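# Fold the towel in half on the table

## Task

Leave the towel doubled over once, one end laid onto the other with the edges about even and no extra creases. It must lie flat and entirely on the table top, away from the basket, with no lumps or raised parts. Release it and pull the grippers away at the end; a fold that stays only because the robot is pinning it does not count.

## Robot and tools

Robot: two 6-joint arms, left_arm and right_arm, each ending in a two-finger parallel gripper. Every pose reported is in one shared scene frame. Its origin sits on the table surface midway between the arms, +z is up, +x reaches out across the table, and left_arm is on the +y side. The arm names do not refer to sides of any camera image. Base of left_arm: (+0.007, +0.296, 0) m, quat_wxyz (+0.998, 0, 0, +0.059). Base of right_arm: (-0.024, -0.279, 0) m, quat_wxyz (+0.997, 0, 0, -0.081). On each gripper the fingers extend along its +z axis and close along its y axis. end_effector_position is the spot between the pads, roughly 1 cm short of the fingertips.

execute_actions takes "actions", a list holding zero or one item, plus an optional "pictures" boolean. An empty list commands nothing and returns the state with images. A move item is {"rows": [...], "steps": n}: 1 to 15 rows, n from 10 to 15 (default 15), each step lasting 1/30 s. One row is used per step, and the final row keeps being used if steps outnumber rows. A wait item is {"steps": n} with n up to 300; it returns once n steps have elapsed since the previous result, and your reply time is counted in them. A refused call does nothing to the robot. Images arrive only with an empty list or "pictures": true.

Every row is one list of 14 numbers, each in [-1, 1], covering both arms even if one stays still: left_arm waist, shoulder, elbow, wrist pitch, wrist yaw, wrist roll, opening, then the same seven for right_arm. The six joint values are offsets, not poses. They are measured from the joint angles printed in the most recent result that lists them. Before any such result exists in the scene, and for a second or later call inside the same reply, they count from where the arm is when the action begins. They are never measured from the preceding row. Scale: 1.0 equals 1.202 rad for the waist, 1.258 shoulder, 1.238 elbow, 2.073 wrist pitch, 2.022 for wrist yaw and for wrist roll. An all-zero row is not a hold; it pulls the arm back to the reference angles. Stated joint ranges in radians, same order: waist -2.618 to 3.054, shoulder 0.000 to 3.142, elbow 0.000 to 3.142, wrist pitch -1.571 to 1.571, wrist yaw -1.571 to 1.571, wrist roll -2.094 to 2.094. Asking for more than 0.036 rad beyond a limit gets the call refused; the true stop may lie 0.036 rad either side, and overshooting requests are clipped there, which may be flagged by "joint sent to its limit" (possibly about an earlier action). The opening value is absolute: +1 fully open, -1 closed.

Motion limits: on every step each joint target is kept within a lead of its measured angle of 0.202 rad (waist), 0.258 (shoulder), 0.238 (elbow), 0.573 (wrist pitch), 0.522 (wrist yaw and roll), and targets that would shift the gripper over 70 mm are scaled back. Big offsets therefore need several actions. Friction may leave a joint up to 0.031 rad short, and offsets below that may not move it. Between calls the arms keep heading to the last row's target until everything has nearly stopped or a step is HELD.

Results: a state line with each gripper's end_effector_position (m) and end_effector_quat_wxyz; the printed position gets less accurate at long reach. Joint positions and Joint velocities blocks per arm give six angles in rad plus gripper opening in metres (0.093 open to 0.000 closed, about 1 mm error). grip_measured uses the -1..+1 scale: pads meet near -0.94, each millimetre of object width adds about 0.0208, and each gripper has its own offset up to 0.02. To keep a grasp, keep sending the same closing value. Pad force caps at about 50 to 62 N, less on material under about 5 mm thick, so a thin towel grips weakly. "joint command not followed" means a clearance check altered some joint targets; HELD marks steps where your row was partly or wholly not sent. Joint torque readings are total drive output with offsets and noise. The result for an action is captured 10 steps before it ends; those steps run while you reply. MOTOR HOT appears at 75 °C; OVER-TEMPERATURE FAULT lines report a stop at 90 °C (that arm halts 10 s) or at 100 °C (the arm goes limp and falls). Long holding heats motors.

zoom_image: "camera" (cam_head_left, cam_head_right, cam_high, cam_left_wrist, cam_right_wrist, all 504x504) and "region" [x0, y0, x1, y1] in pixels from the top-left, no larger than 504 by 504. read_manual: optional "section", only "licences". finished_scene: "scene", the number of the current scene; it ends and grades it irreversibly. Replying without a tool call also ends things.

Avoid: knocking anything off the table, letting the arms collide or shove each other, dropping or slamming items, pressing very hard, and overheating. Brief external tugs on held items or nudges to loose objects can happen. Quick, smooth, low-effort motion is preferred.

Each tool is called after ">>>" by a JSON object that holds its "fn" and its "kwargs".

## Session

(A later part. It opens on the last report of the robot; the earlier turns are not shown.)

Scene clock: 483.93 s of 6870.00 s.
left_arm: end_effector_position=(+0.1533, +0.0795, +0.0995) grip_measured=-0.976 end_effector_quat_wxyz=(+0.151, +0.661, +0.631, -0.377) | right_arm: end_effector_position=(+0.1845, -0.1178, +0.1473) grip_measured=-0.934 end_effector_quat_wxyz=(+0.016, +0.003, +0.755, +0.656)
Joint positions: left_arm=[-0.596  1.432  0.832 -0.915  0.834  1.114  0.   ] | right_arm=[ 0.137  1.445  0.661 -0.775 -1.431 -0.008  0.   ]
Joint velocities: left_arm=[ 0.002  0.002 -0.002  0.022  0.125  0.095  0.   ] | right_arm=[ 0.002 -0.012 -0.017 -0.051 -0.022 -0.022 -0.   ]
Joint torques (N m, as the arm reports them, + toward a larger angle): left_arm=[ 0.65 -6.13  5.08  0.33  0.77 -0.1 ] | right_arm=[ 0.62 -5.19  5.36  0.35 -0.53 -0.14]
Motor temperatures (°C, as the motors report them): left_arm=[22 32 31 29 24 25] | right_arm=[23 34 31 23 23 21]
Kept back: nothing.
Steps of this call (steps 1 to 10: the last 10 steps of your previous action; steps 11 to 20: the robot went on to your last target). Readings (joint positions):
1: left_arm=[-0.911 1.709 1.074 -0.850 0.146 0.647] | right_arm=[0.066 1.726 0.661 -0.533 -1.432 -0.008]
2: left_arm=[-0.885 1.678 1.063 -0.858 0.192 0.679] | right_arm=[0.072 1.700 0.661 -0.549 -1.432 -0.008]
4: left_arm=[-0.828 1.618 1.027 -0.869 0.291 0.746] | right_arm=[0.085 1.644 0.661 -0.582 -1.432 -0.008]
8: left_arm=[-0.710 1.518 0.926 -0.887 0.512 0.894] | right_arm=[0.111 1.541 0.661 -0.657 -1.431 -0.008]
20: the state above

>>> {"fn": "execute_actions", "kwargs": {"actions": [{"rows":[[0.03,-0.01,-0.01,0,0.05,0.03,-1,0,-0.01,0,-0.01,-0.03,0,-1],[0.06,-0.02,-0.02,0,0.09,0.06,-1,0,-0.02,0,-0.02,-0.03,0,-1],[0.09,-0.03,-0.035,0,0.13,0.09,-1,0,-0.03,0,-0.03,-0.03,0,-1],[0.12,-0.04,-0.05,0,0.17,0.12,-1,0,-0.04,0,-0.04,-0.03,0,-1],[0.15,-0.05,-0.065,0,0.21,0.15,-1,0,-0.05,0,-0.05,-0.03,0,-1],[0.18,-0.06,-0.08,0,0.25,0.18,-1,0,-0.06,0,-0.057,-0.03,0,-1],[0.21,-0.07,-0.095,0,0.29,0.2,-1,0,-0.07,0,-0.057,-0.03,0,-1],[0.24,-0.075,-0.11,0.01,0.33,0.225,-1,0,-0.085,0,-0.057,-0.03,0,-1],[0.27,-0.075,-0.125,0.01,0.33,0.225,-1,0,-0.085,0,-0.057,-0.03,0,-1],[0.313,-0.075,-0.14,0.01,0.33,0.225,-1,0,-0.085,0,-0.057,-0.03,0,-1]],"steps":15}]}}

>>> {"fn": "execute_actions", "kwargs": {"actions": [{"steps":25}], "pictures": true}}

Scene clock: 485.93 s of 6870.00 s.
left_arm: end_effector_position=(+0.1622, +0.0827, +0.1219) grip_measured=-0.976 end_effector_quat_wxyz=(+0.229, +0.639, +0.594, -0.433) | right_arm: end_effector_position=(+0.1798, -0.1172, +0.1543) grip_measured=-0.934 end_effector_quat_wxyz=(+0.007, +0.011, +0.748, +0.664)
Joint positions: left_arm=[-0.483  1.412  0.804 -0.912  1.023  1.249  0.   ] | right_arm=[ 0.137  1.427  0.661 -0.817 -1.452 -0.008  0.   ]
Joint velocities: left_arm=[ 1.067 -0.305 -0.452  0.037  1.458  1.048  0.   ] | right_arm=[-0.017 -0.33  -0.012 -0.418 -0.022 -0.022  0.   ]
Joint torques (N m, as the arm reports them, + toward a larger angle): left_arm=[ 0.18 -6.41  4.75  0.43  0.73 -0.06] | right_arm=[ 0.17 -5.84  5.37  0.32 -0.72 -0.14]
Motor temperatures (°C, as the motors report them): left_arm=[22 32 31 29 24 25] | right_arm=[23 34 31 23 23 21]
Steps of this call (steps 1 to 30: the robot went on to your last target; steps 31 to 55: nothing new was sent; steps 56 to 60: the first 5 steps of this action). Readings (joint positions):
56: left_arm=[-0.592 1.432 0.832 -0.915 0.867 1.137] | right_arm=[0.137 1.445 0.661 -0.783 -1.436 -0.008]
57: left_arm=[-0.578 1.432 0.832 -0.916 0.891 1.154] | right_arm=[0.137 1.445 0.661 -0.787 -1.442 -0.008]
59: left_arm=[-0.520 1.422 0.819 -0.913 0.971 1.211] | right_arm=[0.137 1.437 0.661 -0.804 -1.450 -0.008]
60: the state above

Scene clock: 486.77 s of 6870.00 s.
left_arm: end_effector_position=(+0.1779, +0.1084, +0.1754) grip_measured=-0.976 end_effector_quat_wxyz=(+0.444, +0.545, +0.498, -0.507) | right_arm: end_effector_position=(+0.1700, -0.1166, +0.1700) grip_measured=-0.934 end_effector_quat_wxyz=(+0.008, +0.010, +0.741, +0.671)
Joint positions: left_arm=[-0.229  1.356  0.679 -0.908  1.479  1.562  0.   ] | right_arm=[ 0.137  1.355  0.661 -0.886 -1.471 -0.008  0.   ]
Joint velocities: left_arm=[ 0.007  0.007 -0.012 -0.037 -0.007  0.037  0.   ] | right_arm=[-0.007 -0.007 -0.007  0.007  0.037 -0.037  0.   ]
Joint torques (N m, as the arm reports them, + toward a larger angle): left_arm=[ 0.81 -5.14  4.89  0.42  0.94 -0.05] | right_arm=[ 0.16 -4.74  5.58  0.3  -0.64 -0.14]
Motor temperatures (°C, as the motors report them): left_arm=[22 32 31 29 25 25] | right_arm=[23 34 31 23 23 21]
Kept back: nothing.
Steps of this call (steps 1 to 10: the last 10 steps of your previous action; steps 11 to 25: the robot went on to your last target). Readings (joint positions):
1: left_arm=[-0.445 1.399 0.786 -0.912 1.080 1.292] | right_arm=[0.137 1.415 0.661 -0.830 -1.455 -0.008]
2: left_arm=[-0.408 1.387 0.767 -0.911 1.141 1.335] | right_arm=[0.137 1.401 0.661 -0.842 -1.457 -0.008]
4: left_arm=[-0.336 1.365 0.730 -0.910 1.266 1.416] | right_arm=[0.137 1.372 0.661 -0.859 -1.462 -0.008]
8: left_arm=[-0.231 1.356 0.682 -0.909 1.396 1.503] | right_arm=[0.137 1.355 0.661 -0.875 -1.469 -0.008]
25: the state above

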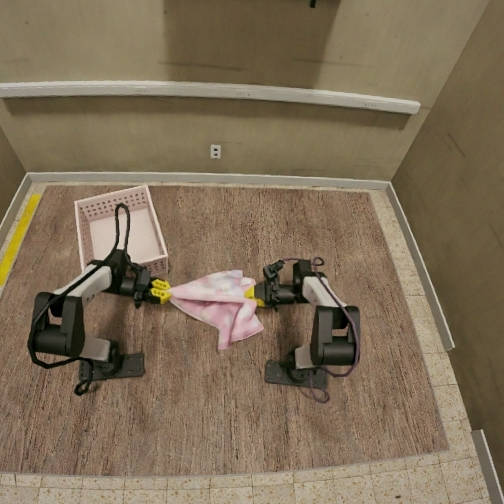

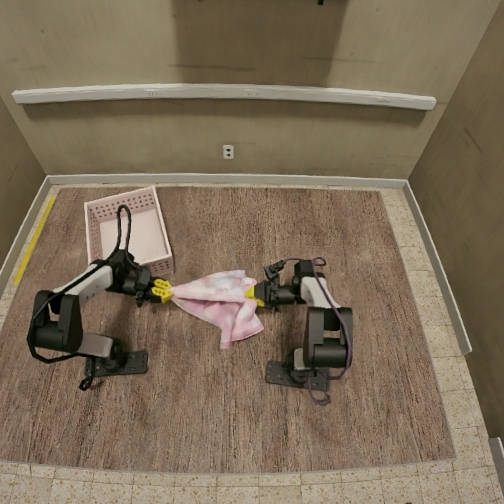

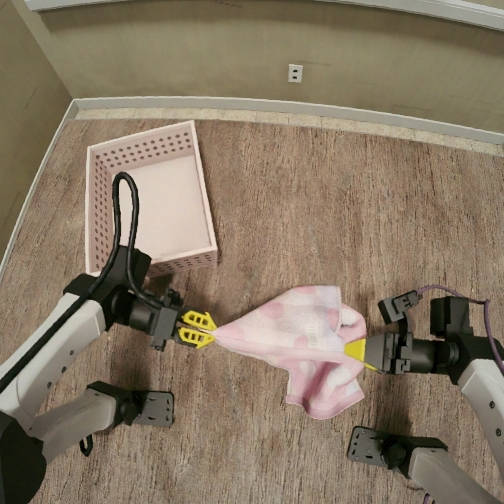

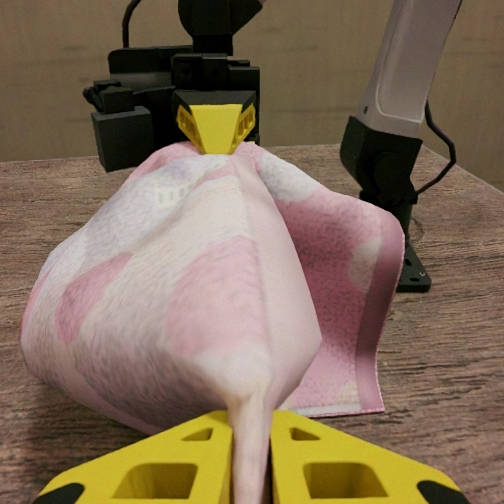

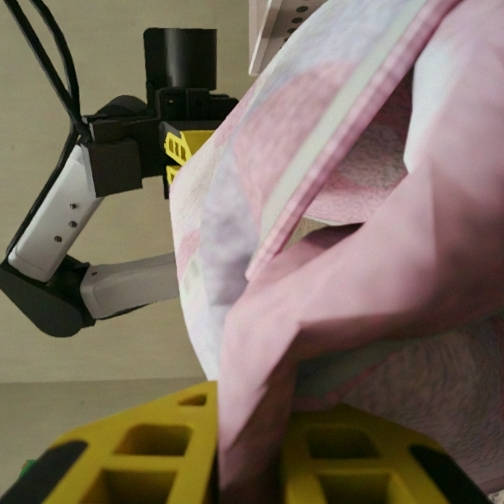

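>>> {"fn": "execute_actions", "kwargs": {"actions": [{"rows":[[0.03,0,0,0,0,0,-1,-0.02,0,0,0,0,0,-1],[0.06,0,0,0,0,0,-1,-0.04,0,0,0,0,0,-1],[0.09,0,0,0,0,0,-1,-0.06,0,0,0,0,0,-1],[0.12,0,0,0,0,0,-1,-0.08,0,0,0,0,0,-1],[0.15,0,0,0,0,0,-1,-0.1,0,0,0,0,0,-1],[0.18,0,0,0,0,0,-1,-0.12,0,0,0,0,0,-1],[0.21,0,0,0,0,0,-1,-0.14,0,0,0,0,0,-1],[0.24,0,0,0,0,0,-1,-0.16,0,0,0,0,0,-1],[0.27,0,0,0,0,0,-1,-0.18,0,0,0,0,0,-1],[0.3,0,0,0,0,0,-1,-0.2,0,0,0,0,0,-1]],"steps":15}]}}

>>> {"fn": "execute_actions", "kwargs": {"actions": [{"steps":16}], "pictures": true}}

Scene clock: 487.50 s of 6870.00 s.
left_arm: end_effector_position=(+0.1965, +0.1272, +0.1751) grip_measured=-0.976 end_effector_quat_wxyz=(+0.469, +0.520, +0.526, -0.483) | right_arm: end_effector_position=(+0.1797, -0.1290, +0.1700) grip_measured=-0.934 end_effector_quat_wxyz=(+0.029, +0.033, +0.741, +0.670)
Joint positions: left_arm=[-0.125  1.356  0.679 -0.908  1.477  1.563  0.   ] | right_arm=[ 0.074  1.355  0.661 -0.886 -1.471 -0.008  0.   ]
Joint velocities: left_arm=[ 0.94   0.002 -0.017 -0.051 -0.051 -0.066  0.   ] | right_arm=[-0.579 -0.012 -0.007  0.095 -0.037 -0.022  0.001]
Joint torques (N m, as the arm reports them, + toward a larger angle): left_arm=[ 1.94 -3.67  6.62  0.3   0.78 -0.13] | right_arm=[-1.58 -3.44  5.55  0.38 -0.47 -0.14]
Motor temperatures (°C, as the motors report them): left_arm=[22 32 31 29 25 25] | right_arm=[23 34 31 23 23 21]
Steps of this call (steps 1 to 17: the robot went on to your last target; steps 18 to 22: the first 5 steps of this action). Readings (joint positions):
18: left_arm=[-0.225 1.356 0.679 -0.908 1.480 1.563] | right_arm=[0.135 1.355 0.661 -0.886 -1.471 -0.008]
19: left_arm=[-0.211 1.356 0.679 -0.908 1.480 1.563] | right_arm=[0.128 1.355 0.661 -0.886 -1.471 -0.008]
21: left_arm=[-0.157 1.356 0.679 -0.908 1.478 1.563] | right_arm=[0.095 1.355 0.661 -0.886 -1.471 -0.008]
22: the state above

Scene clock: 488.03 s of 6870.00 s.
left_arm: end_effector_position=(+0.2227, +0.1657, +0.1750) grip_measured=-0.977 end_effector_quat_wxyz=(+0.506, +0.461, +0.579, -0.443) | right_arm: end_effector_position=(+0.1942, -0.1529, +0.1727) grip_measured=-0.934 end_effector_quat_wxyz=(+0.061, +0.081, +0.731, +0.674)
Joint positions: left_arm=[ 0.065  1.356  0.679 -0.933  1.476  1.563  0.   ] | right_arm=[-0.041  1.355  0.661 -0.904 -1.487 -0.008  0.   ]
Joint velocities: left_arm=[-0.002 -0.002 -0.002 -0.066  0.007  0.007  0.   ] | right_arm=[ 0.022 -0.012 -0.012  0.007 -0.066  0.022 -0.   ]
Joint torques (N m, as the arm reports them, + toward a larger angle): left_arm=[ 6.15 -3.61  6.58  0.5   0.73 -0.12] | right_arm=[-4.66 -3.38  5.55  0.59 -0.31 -0.14]
Motor temperatures (°C, as the motors report them): left_arm=[22 32 31 29 25 25] | right_arm=[23 34 31 23 23 21]
Kept back: nothing.
Steps of this call (steps 1 to 10: the last 10 steps of your previous action; steps 11 to 16: the robot went on to your last target). Readings (joint positions):
1: left_arm=[-0.092 1.356 0.679 -0.908 1.476 1.563] | right_arm=[0.054 1.355 0.661 -0.886 -1.472 -0.008]
2: left_arm=[-0.061 1.356 0.679 -0.908 1.476 1.563] | right_arm=[0.035 1.355 0.661 -0.886 -1.473 -0.008]
4: left_arm=[-0.000 1.356 0.679 -0.908 1.476 1.563] | right_arm=[-0.002 1.355 0.661 -0.888 -1.476 -0.008]
8: left_arm=[0.065 1.356 0.679 -0.919 1.476 1.563] | right_arm=[-0.041 1.355 0.661 -0.895 -1.485 -0.008]
16: the state above

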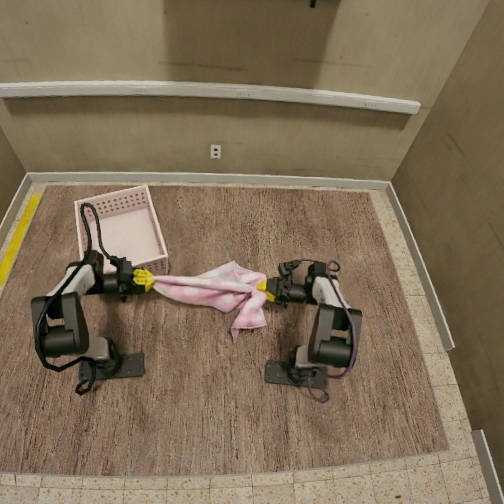

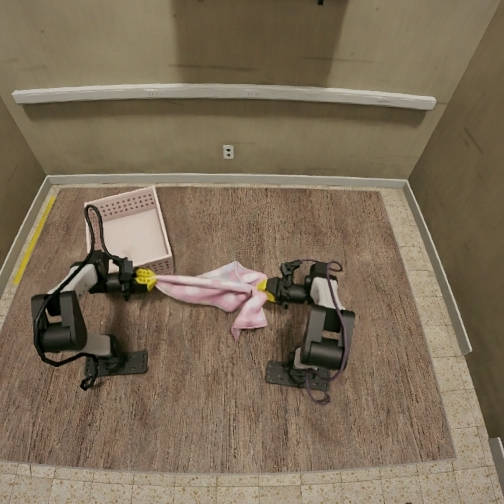

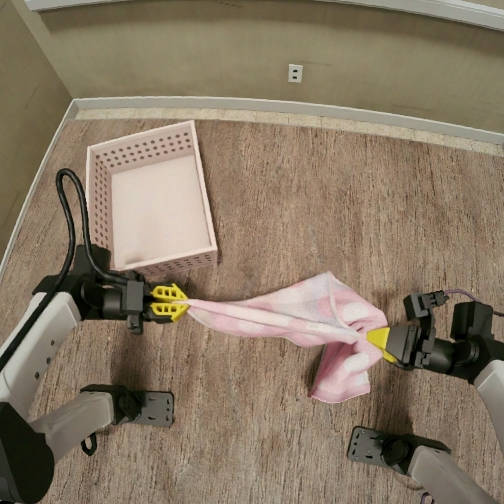

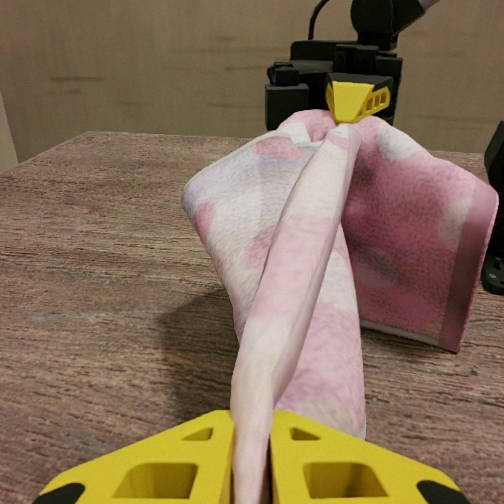

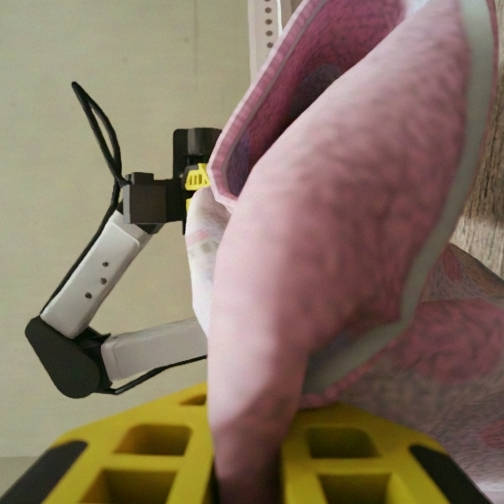

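>>> {"fn": "execute_actions", "kwargs": {"actions": []}}

Scene clock: 489.17 s of 6870.00 s.
left_arm: end_effector_position=(+0.2225, +0.1656, +0.1750) grip_measured=-0.977 end_effector_quat_wxyz=(+0.506, +0.460, +0.579, -0.444) | right_arm: end_effector_position=(+0.1941, -0.1529, +0.1729) grip_measured=-0.934 end_effector_quat_wxyz=(+0.061, +0.082, +0.731, +0.675)
Joint positions: left_arm=[ 0.065  1.356  0.679 -0.936  1.476  1.563  0.   ] | right_arm=[-0.041  1.355  0.661 -0.906 -1.489 -0.008  0.   ]
Joint velocities: left_arm=[-0.012 -0.007 -0.002  0.007  0.022 -0.007  0.   ] | right_arm=[-0.032 -0.012 -0.002 -0.007 -0.037 -0.022 -0.001]
Joint torques (N m, as the arm reports them, + toward a larger angle): left_arm=[ 6.14 -3.65  6.6   0.51  0.73 -0.12] | right_arm=[-4.65 -3.39  5.56  0.57 -0.32 -0.14]
Motor temperatures (°C, as the motors report them): left_arm=[22 31 31 29 25 25] | right_arm=[23 34 31 23 23 21]
Kept back: nothing.
Steps of this call (steps 1 to 15: the robot went on to your last target; steps 16 to 34: nothing new was sent). Readings (joint positions):
1: left_arm=[0.065 1.356 0.679 -0.934 1.476 1.563] | right_arm=[-0.041 1.355 0.661 -0.905 -1.488 -0.008]
2: left_arm=[0.065 1.356 0.679 -0.934 1.476 1.563] | right_arm=[-0.041 1.355 0.661 -0.905 -1.488 -0.008]
4: left_arm=[0.065 1.356 0.679 -0.935 1.476 1.563] | right_arm=[-0.041 1.355 0.661 -0.905 -1.488 -0.008]
8: left_arm=[0.065 1.356 0.679 -0.935 1.476 1.563] | right_arm=[-0.041 1.355 0.661 -0.906 -1.489 -0.008]
34: the state above
All arms were judged still, so your last target was given up. Only a new action makes them travel on or press farther. Fingers that are still opening or closing keep moving.

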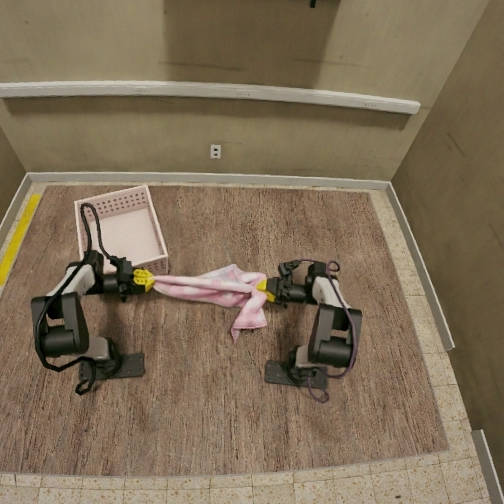

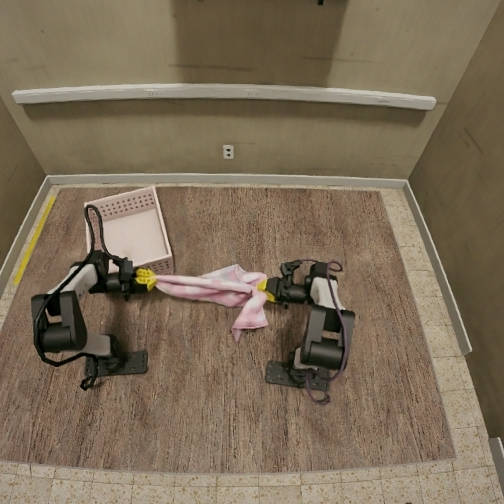

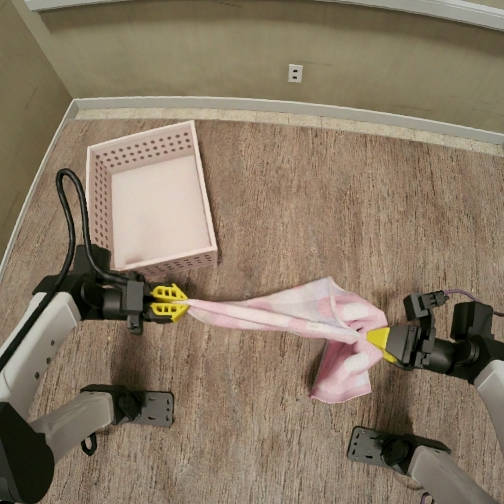

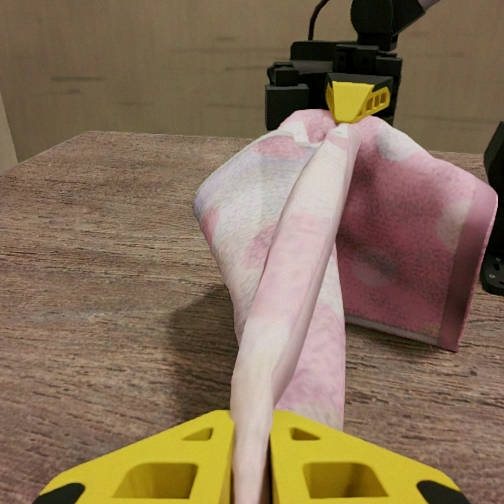

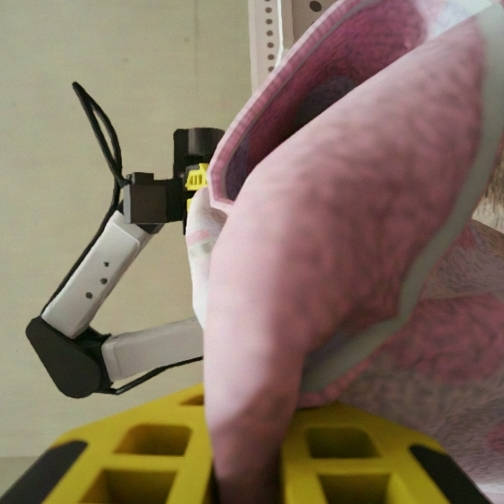

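>>> {"fn": "execute_actions", "kwargs": {"actions": [{"rows":[[0.14,0,0,0,0,0,-1,-0.14,0,0,0,0,0,-1]],"steps":15}]}}

>>> {"fn": "execute_actions", "kwargs": {"actions": [{"steps":20}], "pictures": true}}

Scene clock: 489.60 s of 6870.00 s.
left_arm: end_effector_position=(+0.2355, +0.1929, +0.1754) grip_measured=-0.977 end_effector_quat_wxyz=(+0.529, +0.418, +0.609, -0.417) | right_arm: end_effector_position=(+0.2069, -0.1806, +0.1735) grip_measured=-0.934 end_effector_quat_wxyz=(+0.098, +0.133, +0.722, +0.672)
Joint positions: left_arm=[ 0.19   1.356  0.679 -0.953  1.478  1.564  0.   ] | right_arm=[-0.167  1.355  0.661 -0.922 -1.492 -0.008  0.   ]
Joint velocities: left_arm=[ 0.598 -0.012 -0.007 -0.051  0.168 -0.022  0.   ] | right_arm=[-0.525  0.002 -0.007 -0.037 -0.037  0.037  0.001]
Joint torques (N m, as the arm reports them, + toward a larger angle): left_arm=[ 0.71 -3.65  6.58  0.41  0.4  -0.14] | right_arm=[-0.59 -3.37  5.49  0.49 -0.45 -0.14]
Motor temperatures (°C, as the motors report them): left_arm=[22 31 31 29 25 25] | right_arm=[23 34 31 23 23 21]
Steps of this call (steps 1 to 8: nothing new was sent; steps 9 to 13: the first 5 steps of this action). Readings (joint positions):
9: left_arm=[0.081 1.356 0.679 -0.941 1.476 1.564] | right_arm=[-0.058 1.355 0.661 -0.911 -1.492 -0.008]
10: left_arm=[0.111 1.356 0.679 -0.948 1.476 1.564] | right_arm=[-0.090 1.355 0.661 -0.917 -1.494 -0.008]
12: left_arm=[0.163 1.356 0.679 -0.954 1.474 1.564] | right_arm=[-0.143 1.355 0.661 -0.922 -1.492 -0.008]
13: the state above

Scene clock: 490.27 s of 6870.00 s.
left_arm: end_effector_position=(+0.2372, +0.1967, +0.1758) grip_measured=-0.977 end_effector_quat_wxyz=(+0.533, +0.413, +0.612, -0.413) | right_arm: end_effector_position=(+0.2082, -0.1841, +0.1722) grip_measured=-0.934 end_effector_quat_wxyz=(+0.102, +0.138, +0.724, +0.668)
Joint positions: left_arm=[ 0.206  1.356  0.679 -0.954  1.48   1.564  0.   ] | right_arm=[-0.181  1.355  0.661 -0.922 -1.484 -0.008  0.   ]
Joint velocities: left_arm=[-0.017  0.017 -0.007  0.037 -0.066  0.007  0.   ] | right_arm=[-0.007  0.012 -0.007 -0.022  0.037  0.066 -0.001]
Joint torques (N m, as the arm reports them, + toward a larger angle): left_arm=[ 2.54 -3.62  6.59  0.4   0.65 -0.13] | right_arm=[-2.04 -3.37  5.53  0.5  -0.51 -0.14]
Motor temperatures (°C, as the motors report them): left_arm=[22 31 31 29 25 25] | right_arm=[23 34 31 23 23 21]
Kept back: nothing.
Steps of this call (steps 1 to 10: the last 10 steps of your previous action; steps 11 to 20: the robot went on to your last target). Readings (joint positions):
1: left_arm=[0.203 1.356 0.679 -0.953 1.480 1.564] | right_arm=[-0.178 1.355 0.661 -0.922 -1.491 -0.008]
2: left_arm=[0.206 1.356 0.679 -0.954 1.480 1.564] | right_arm=[-0.181 1.355 0.661 -0.922 -1.490 -0.008]
4: left_arm=[0.206 1.356 0.679 -0.954 1.480 1.564] | right_arm=[-0.181 1.355 0.661 -0.922 -1.486 -0.008]
8: left_arm=[0.206 1.356 0.679 -0.954 1.480 1.564] | right_arm=[-0.181 1.355 0.661 -0.922 -1.485 -0.008]
20: the state above

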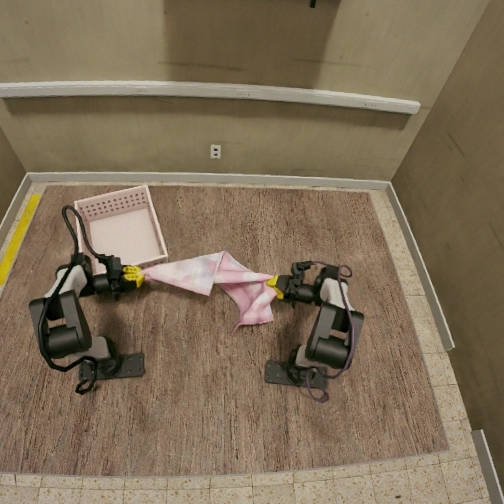

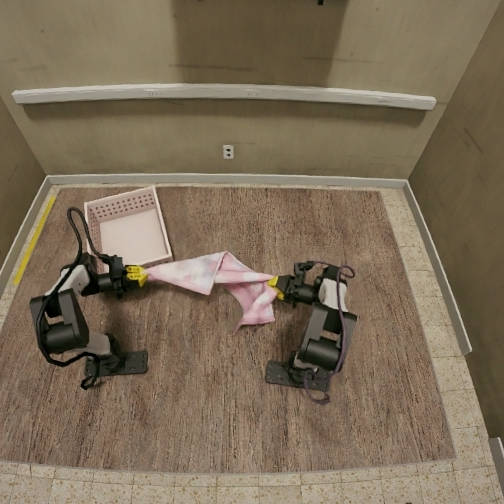

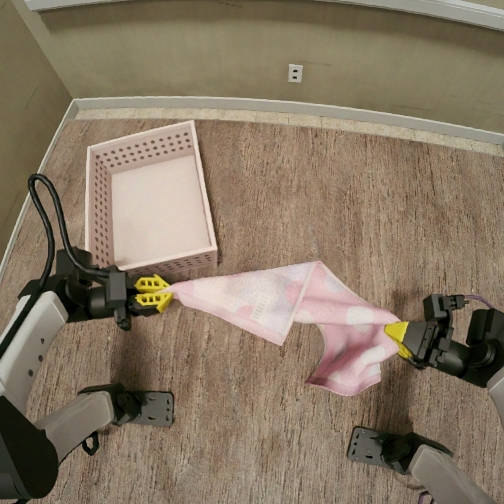

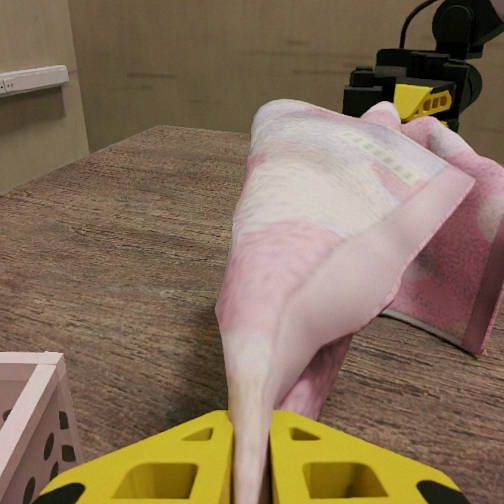

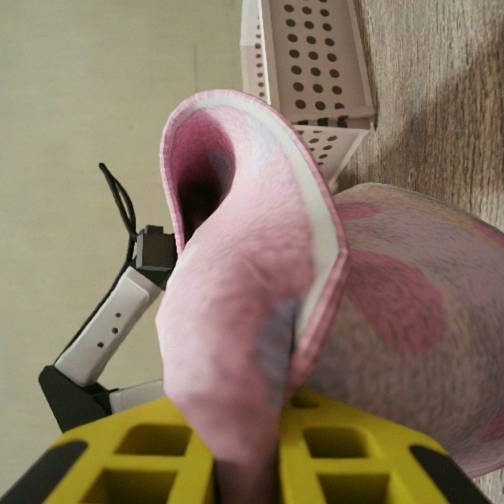

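>>> {"fn": "zoom_image", "kwargs": {"camera": "cam_high", "region": [130, 220, 450, 420]}}

>>> {"fn": "zoom_image", "kwargs": {"camera": "cam_head_left", "region": [110, 230, 310, 350]}}

Region (130, 220, 450, 420) of cam_high's 504x504 image, scaled by 1.575, with more detail than that image has; it fills the top 315 rows of this view, and the rest is white.

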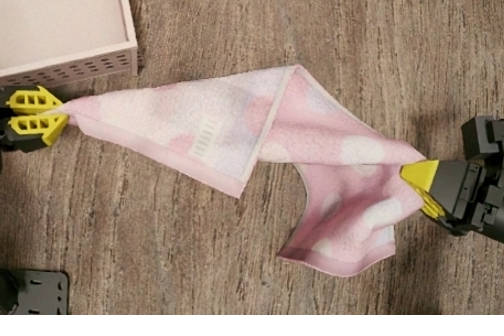

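Region (110, 230, 310, 350) of cam_head_left's 504x504 image, scaled by 2.520, with more detail than that image has; it fills the top 302 rows of this view, and the rest is white.

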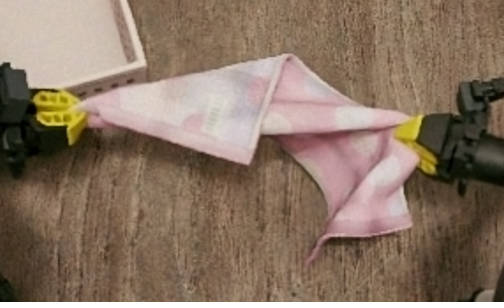

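>>> {"fn": "execute_actions", "kwargs": {"actions": [{"rows":[[0,0,0,0,0,-0.45,-1,0,0,0,0,0,0,-1]],"steps":15}]}}

>>> {"fn": "execute_actions", "kwargs": {"actions": [{"steps":20}], "pictures": true}}

Scene clock: 492.83 s of 6870.00 s.
left_arm: end_effector_position=(+0.2358, +0.1943, +0.1760) grip_measured=-0.977 end_effector_quat_wxyz=(+0.413, +0.253, +0.693, -0.534) | right_arm: end_effector_position=(+0.2065, -0.1813, +0.1718) grip_measured=-0.934 end_effector_quat_wxyz=(+0.095, +0.137, +0.725, +0.668)
Joint positions: left_arm=[ 0.196  1.356  0.679 -0.959  1.481  1.074  0.   ] | right_arm=[-0.17   1.355  0.661 -0.929 -1.482 -0.008  0.   ]
Joint velocities: left_arm=[ 0.002 -0.017 -0.002  0.051  0.037 -2.762  0.   ] | right_arm=[ 0.002  0.002 -0.007 -0.022 -0.037  0.11   0.   ]
Joint torques (N m, as the arm reports them, + toward a larger angle): left_arm=[ 0.88 -3.65  6.6   0.31  0.72 -0.03] | right_arm=[-0.79 -3.36  5.52  0.42 -0.51 -0.14]
Motor temperatures (°C, as the motors report them): left_arm=[22 31 31 29 25 25] | right_arm=[23 34 31 23 23 21]
Steps of this call (steps 1 to 15: the robot went on to your last target; steps 16 to 72: nothing new was sent; steps 73 to 77: the first 5 steps of this action). Readings (joint positions):
73: left_arm=[0.204 1.356 0.679 -0.955 1.481 1.478] | right_arm=[-0.179 1.355 0.661 -0.923 -1.483 -0.008]
74: left_arm=[0.200 1.356 0.679 -0.956 1.481 1.377] | right_arm=[-0.174 1.355 0.661 -0.925 -1.483 -0.008]
76: left_arm=[0.196 1.356 0.679 -0.958 1.481 1.175] | right_arm=[-0.170 1.355 0.661 -0.928 -1.482 -0.008]
77: the state above

Scene clock: 493.50 s of 6870.00 s.
left_arm: end_effector_position=(+0.2357, +0.1943, +0.1760) grip_measured=-0.976 end_effector_quat_wxyz=(+0.295, +0.106, +0.730, -0.607) | right_arm: end_effector_position=(+0.2064, -0.1812, +0.1717) grip_measured=-0.934 end_effector_quat_wxyz=(+0.095, +0.137, +0.725, +0.668)
Joint positions: left_arm=[ 0.196  1.356  0.679 -0.96   1.481  0.661  0.   ] | right_arm=[-0.17   1.355  0.661 -0.93  -1.481 -0.008  0.   ]
Joint velocities: left_arm=[ 0.002  0.012 -0.002  0.037 -0.007  0.051  0.   ] | right_arm=[-0.007  0.012  0.017 -0.007  0.022 -0.081 -0.   ]
Joint torques (N m, as the arm reports them, + toward a larger angle): left_arm=[ 0.93 -3.66  6.6   0.35  0.71 -0.1 ] | right_arm=[-0.71 -3.37  5.53  0.39 -0.51 -0.14]
Motor temperatures (°C, as the motors report them): left_arm=[22 31 31 29 25 25] | right_arm=[23 34 31 23 23 21]
Kept back: nothing.
Steps of this call (steps 1 to 10: the last 10 steps of your previous action; steps 11 to 20: the robot went on to your last target). Readings (joint positions):
1: left_arm=[0.196 1.356 0.679 -0.959 1.481 0.990] | right_arm=[-0.170 1.355 0.661 -0.929 -1.481 -0.008]
2: left_arm=[0.196 1.356 0.679 -0.959 1.481 0.923] | right_arm=[-0.170 1.355 0.661 -0.929 -1.481 -0.008]
4: left_arm=[0.196 1.356 0.679 -0.960 1.481 0.826] | right_arm=[-0.170 1.355 0.661 -0.930 -1.481 -0.008]
8: left_arm=[0.196 1.356 0.679 -0.960 1.481 0.726] | right_arm=[-0.170 1.355 0.661 -0.930 -1.481 -0.008]
20: the state above

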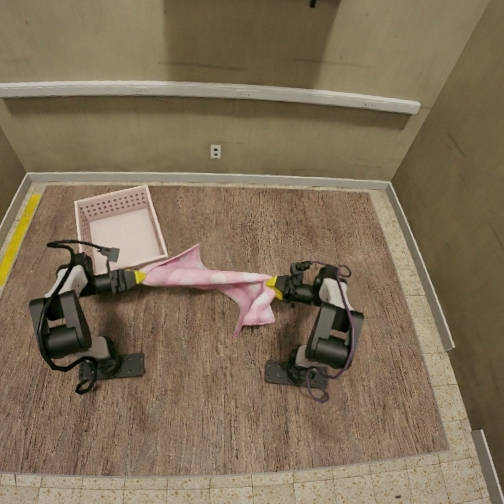

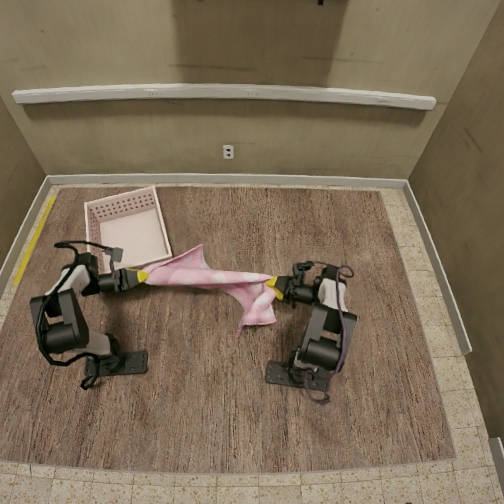

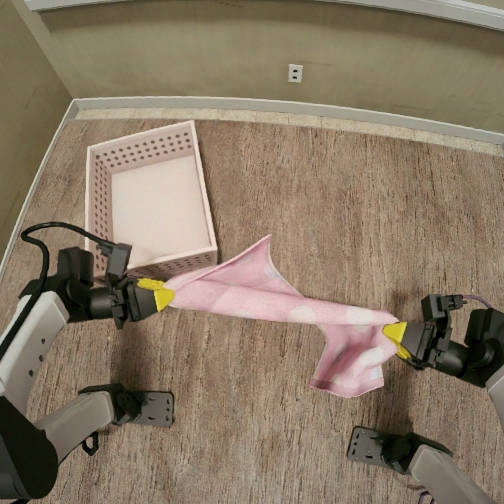

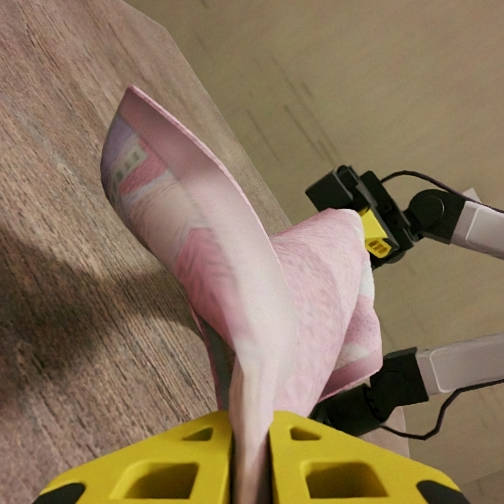

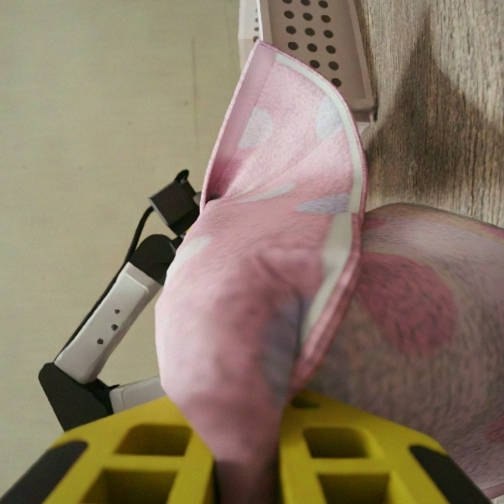

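>>> {"fn": "execute_actions", "kwargs": {"actions": [{"rows":[[-0.016,0.035,-0.015,0.032,0,0.03,-1,0,0.043,0.006,0.023,0,0,-1],[-0.033,0.07,-0.029,0.064,0,0.06,-1,0,0.085,0.012,0.047,0,0,-1],[-0.049,0.106,-0.044,0.095,0,0.09,-1,0,0.128,0.018,0.07,0,0,-1],[-0.065,0.141,-0.058,0.127,0,0.12,-1,0,0.171,0.024,0.094,0,0,-1],[-0.082,0.177,-0.073,0.159,0,0.15,-1,0,0.214,0.03,0.117,0,0,-1],[-0.098,0.212,-0.088,0.191,0,0.18,-1,0,0.256,0.036,0.14,0,0,-1],[-0.114,0.247,-0.102,0.223,0,0.21,-1,0,0.299,0.042,0.164,0,0,-1],[-0.13,0.282,-0.117,0.254,0,0.24,-1,0,0.342,0.048,0.187,0,0,-1],[-0.147,0.318,-0.131,0.286,0,0.27,-1,0,0.384,0.054,0.21,0,0,-1],[-0.163,0.353,-0.146,0.318,0,0.3,-1,0,0.427,0.06,0.234,0,0,-1]],"steps":15}]}}

>>> {"fn": "execute_actions", "kwargs": {"actions": [{"steps":25}], "pictures": true}}

Scene clock: 495.43 s of 6870.00 s.
left_arm: end_effector_position=(+0.2384, +0.1807, +0.1487) grip_measured=-0.976 end_effector_quat_wxyz=(+0.306, +0.170, +0.716, -0.604) | right_arm: end_effector_position=(+0.2194, -0.1840, +0.1435) grip_measured=-0.934 end_effector_quat_wxyz=(+0.065, +0.159, +0.721, +0.672)
Joint positions: left_arm=[ 0.125  1.476  0.648 -0.829  1.487  0.789  0.   ] | right_arm=[-0.161  1.515  0.661 -0.846 -1.481 -0.008  0.   ]
Joint velocities: left_arm=[-0.545  1.35  -0.462  1.311  0.007  1.106  0.   ] | right_arm=[ 0.002  1.629  0.081  0.96   0.081 -0.007  0.001]
Joint torques (N m, as the arm reports them, + toward a larger angle): left_arm=[ 0.62 -2.45  3.41  0.22  0.62 -0.02] | right_arm=[-0.46 -3.36  7.44  0.38 -0.47 -0.13]
Motor temperatures (°C, as the motors report them): left_arm=[22 31 31 29 25 25] | right_arm=[23 33 31 23 23 21]
Steps of this call (steps 1 to 30: the robot went on to your last target; steps 31 to 53: nothing new was sent; steps 54 to 58: the first 5 steps of this action). Readings (joint positions):
54: left_arm=[0.191 1.359 0.679 -0.956 1.481 0.666] | right_arm=[-0.168 1.361 0.661 -0.929 -1.481 -0.008]
55: left_arm=[0.179 1.371 0.678 -0.940 1.483 0.686] | right_arm=[-0.164 1.379 0.661 -0.920 -1.481 -0.008]
57: left_arm=[0.144 1.432 0.663 -0.873 1.487 0.749] | right_arm=[-0.161 1.460 0.661 -0.877 -1.481 -0.008]
58: the state above

Scene clock: 496.27 s of 6870.00 s.
left_arm: end_effector_position=(+0.2672, +0.1601, +0.1018) grip_measured=-0.977 end_effector_quat_wxyz=(+0.505, +0.475, +0.569, -0.442) | right_arm: end_effector_position=(+0.2582, -0.1972, +0.0676) grip_measured=-0.934 end_effector_quat_wxyz=(+0.075, +0.149, +0.726, +0.667)
Joint positions: left_arm=[ 0.007  1.667  0.591 -0.194  1.466  1.244  0.   ] | right_arm=[-0.161  1.895  0.7   -0.473 -1.472 -0.008  0.   ]
Joint velocities: left_arm=[ 0.002  0.002 -0.012  0.037 -0.022  0.037  0.   ] | right_arm=[-0.007  0.002 -0.012  0.007 -0.022 -0.037 -0.   ]
Joint torques (N m, as the arm reports them, + toward a larger angle): left_arm=[-0.57  4.81 -2.37 -0.34  0.84  0.1 ] | right_arm=[-0.48 -6.55  6.31  0.52 -0.55 -0.14]
Motor temperatures (°C, as the motors report them): left_arm=[22 31 31 29 25 25] | right_arm=[23 33 31 23 23 21]
Kept back: nothing.
Steps of this call (steps 1 to 10: the last 10 steps of your previous action; steps 11 to 25: the robot went on to your last target). Readings (joint positions):
1: left_arm=[0.106 1.524 0.630 -0.779 1.488 0.833] | right_arm=[-0.161 1.573 0.664 -0.813 -1.480 -0.008]
2: left_arm=[0.091 1.549 0.623 -0.702 1.476 0.878] | right_arm=[-0.161 1.632 0.669 -0.776 -1.479 -0.008]
4: left_arm=[0.061 1.588 0.622 -0.560 1.476 0.981] | right_arm=[-0.161 1.745 0.683 -0.694 -1.478 -0.008]
8: left_arm=[0.019 1.628 0.611 -0.334 1.476 1.146] | right_arm=[-0.161 1.890 0.700 -0.557 -1.472 -0.008]
25: the state above

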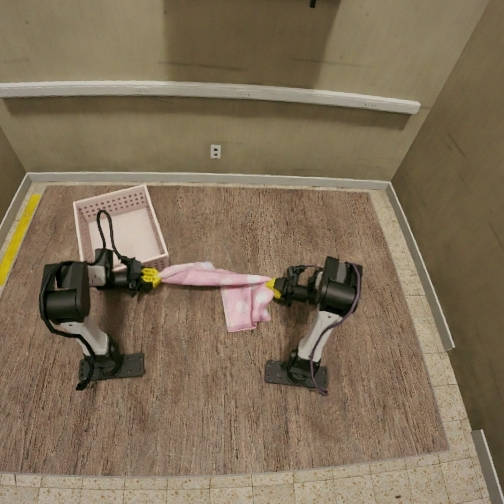

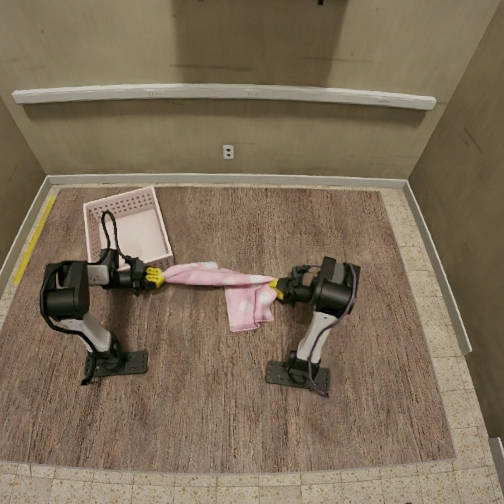

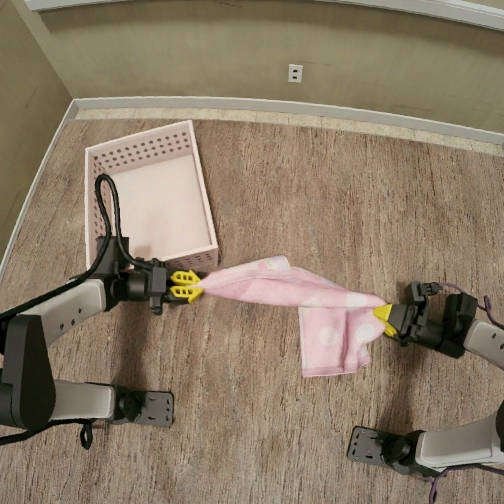

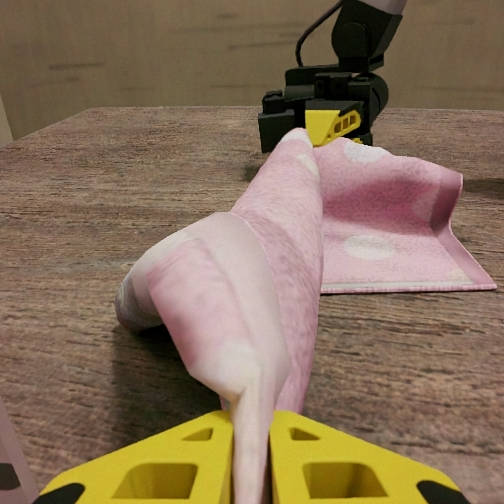

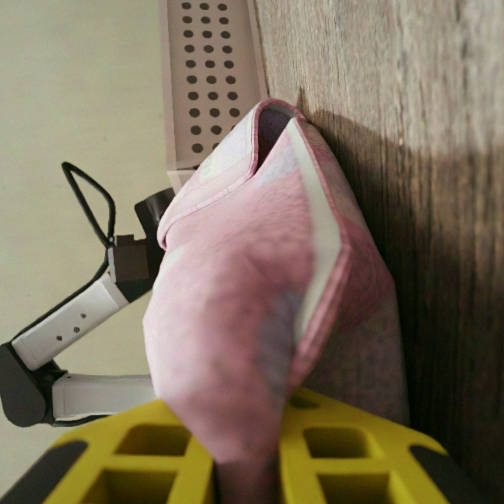

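>>> {"fn": "execute_actions", "kwargs": {"actions": [{"rows":[[0,-0.05,0,-0.03,0,0,-1,0,0,0,0,0,0,-1],[0,-0.1,0,-0.07,0,0,-1,0,0,0,0,0,0,-1],[0,-0.15,0,-0.11,0,0,-1,0,0,0,0,0,0,-1],[-0.02,-0.2,-0.01,-0.15,0,-0.02,-1,-0.01,0,0,0,0,0,-1],[-0.05,-0.246,-0.02,-0.19,0,-0.05,-1,-0.03,0,0,0,0,0,-1],[-0.08,-0.246,-0.03,-0.23,0,-0.08,-1,-0.05,0,0,0,0,0,-1],[-0.11,-0.246,-0.04,-0.275,0,-0.11,-1,-0.075,0,0,0,0,0,-1],[-0.14,-0.246,-0.056,-0.275,0,-0.14,-1,-0.1,0,0,0,0,0,-1],[-0.17,-0.246,-0.056,-0.275,0,-0.17,-1,-0.125,0,0,0,0,0,-1],[-0.195,-0.246,-0.056,-0.275,0,-0.2,-1,-0.15,0,0,0,0,0,-1],[-0.214,-0.246,-0.056,-0.275,0,-0.22,-1,-0.166,0,0,0,0,0,-1]],"steps":15}]}}

>>> {"fn": "execute_actions", "kwargs": {"actions": [{"steps":25}], "pictures": true}}

Scene clock: 497.70 s of 6870.00 s.
left_arm: end_effector_position=(+0.2509, +0.1544, +0.1351) grip_measured=-0.977 end_effector_quat_wxyz=(+0.500, +0.480, +0.569, -0.444) | right_arm: end_effector_position=(+0.2581, -0.1971, +0.0676) grip_measured=-0.934 end_effector_quat_wxyz=(+0.075, +0.149, +0.726, +0.667)
Joint positions: left_arm=[-0.01   1.487  0.593 -0.354  1.458  1.22   0.   ] | right_arm=[-0.161  1.895  0.7   -0.474 -1.472 -0.008  0.   ]
Joint velocities: left_arm=[-0.486 -1.79   0.012 -1.473  0.022 -0.535  0.   ] | right_arm=[-0.105  0.017  0.007 -0.037  0.051 -0.022 -0.   ]
Joint torques (N m, as the arm reports them, + toward a larger angle): left_arm=[-1.51 -6.61  4.14  0.63  0.81 -0.14] | right_arm=[-2.22 -6.35  3.67  0.28 -0.46 -0.14]
Motor temperatures (°C, as the motors report them): left_arm=[22 31 31 29 25 25] | right_arm=[23 33 31 23 23 21]
Steps of this call (steps 1 to 30: the robot went on to your last target; steps 31 to 38: nothing new was sent; steps 39 to 43: the first 5 steps of this action). Readings (joint positions):
39: left_arm=[0.007 1.651 0.593 -0.195 1.462 1.243] | right_arm=[-0.161 1.895 0.700 -0.472 -1.472 -0.008]
40: left_arm=[0.006 1.629 0.593 -0.218 1.461 1.243] | right_arm=[-0.160 1.895 0.700 -0.472 -1.472 -0.008]
42: left_arm=[0.003 1.546 0.593 -0.303 1.459 1.237] | right_arm=[-0.159 1.895 0.700 -0.473 -1.472 -0.008]
43: the state above

Scene clock: 498.53 s of 6870.00 s.
left_arm: end_effector_position=(+0.1617, +0.1063, +0.1415) grip_measured=-0.976 end_effector_quat_wxyz=(+0.234, +0.350, +0.658, -0.625) | right_arm: end_effector_position=(+0.2650, -0.2455, +0.0680) grip_measured=-0.934 end_effector_quat_wxyz=(+0.119, +0.224, +0.706, +0.661)
Joint positions: left_arm=[-0.252  1.358  0.541 -0.715  1.461  0.808  0.   ] | right_arm=[-0.335  1.895  0.7   -0.513 -1.472 -0.01   0.   ]
Joint velocities: left_arm=[-0.007  0.007  0.007  0.007 -0.022  0.022  0.   ] | right_arm=[ 0.027  0.007 -0.007 -0.022 -0.051 -0.007 -0.002]
Joint torques (N m, as the arm reports them, + toward a larger angle): left_arm=[ 0.24 -3.5   4.69 -0.08  0.77 -0.14] | right_arm=[-1.83 -6.27  3.62  0.6  -0.46 -0.13]
Motor temperatures (°C, as the motors report them): left_arm=[22 31 31 29 25 25] | right_arm=[23 34 31 23 23 21]
Kept back: nothing.
Steps of this call (steps 1 to 10: the last 10 steps of your previous action; steps 11 to 25: the robot went on to your last target). Readings (joint positions):
1: left_arm=[-0.033 1.431 0.593 -0.408 1.459 1.196] | right_arm=[-0.169 1.895 0.700 -0.475 -1.472 -0.008]
2: left_arm=[-0.065 1.389 0.593 -0.467 1.461 1.164] | right_arm=[-0.185 1.895 0.700 -0.476 -1.472 -0.008]
4: left_arm=[-0.139 1.358 0.576 -0.560 1.465 1.084] | right_arm=[-0.237 1.895 0.700 -0.477 -1.472 -0.008]
8: left_arm=[-0.247 1.358 0.541 -0.671 1.461 0.925] | right_arm=[-0.332 1.895 0.700 -0.486 -1.472 -0.009]
25: the state above

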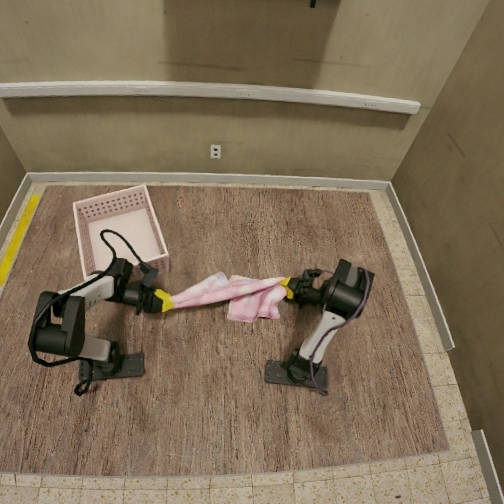

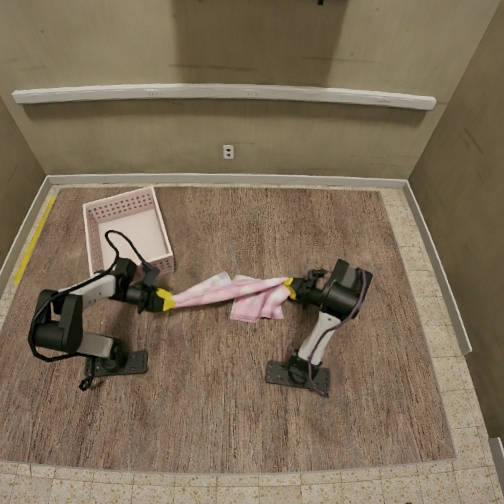

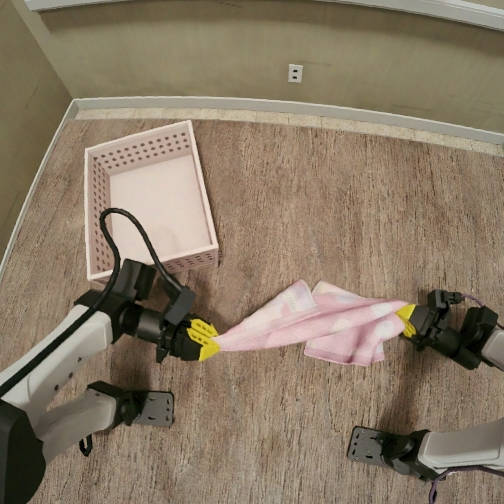

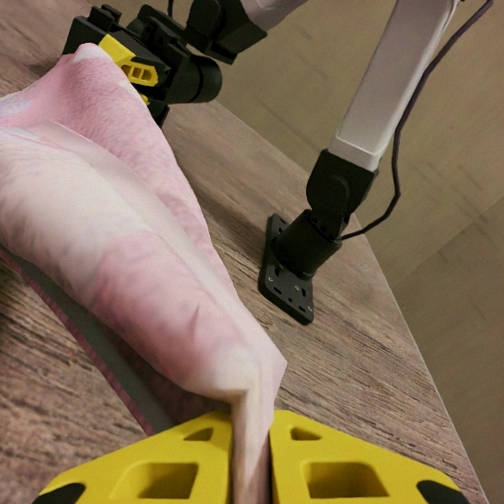

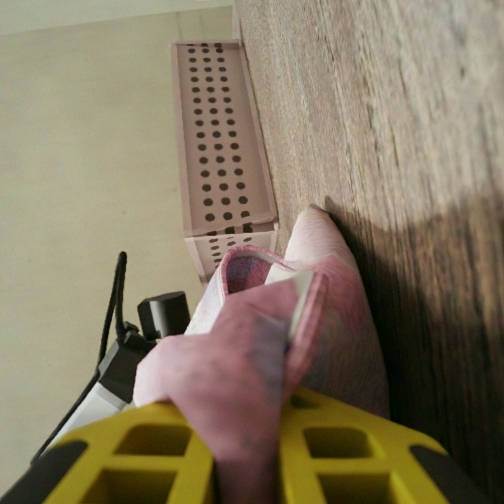

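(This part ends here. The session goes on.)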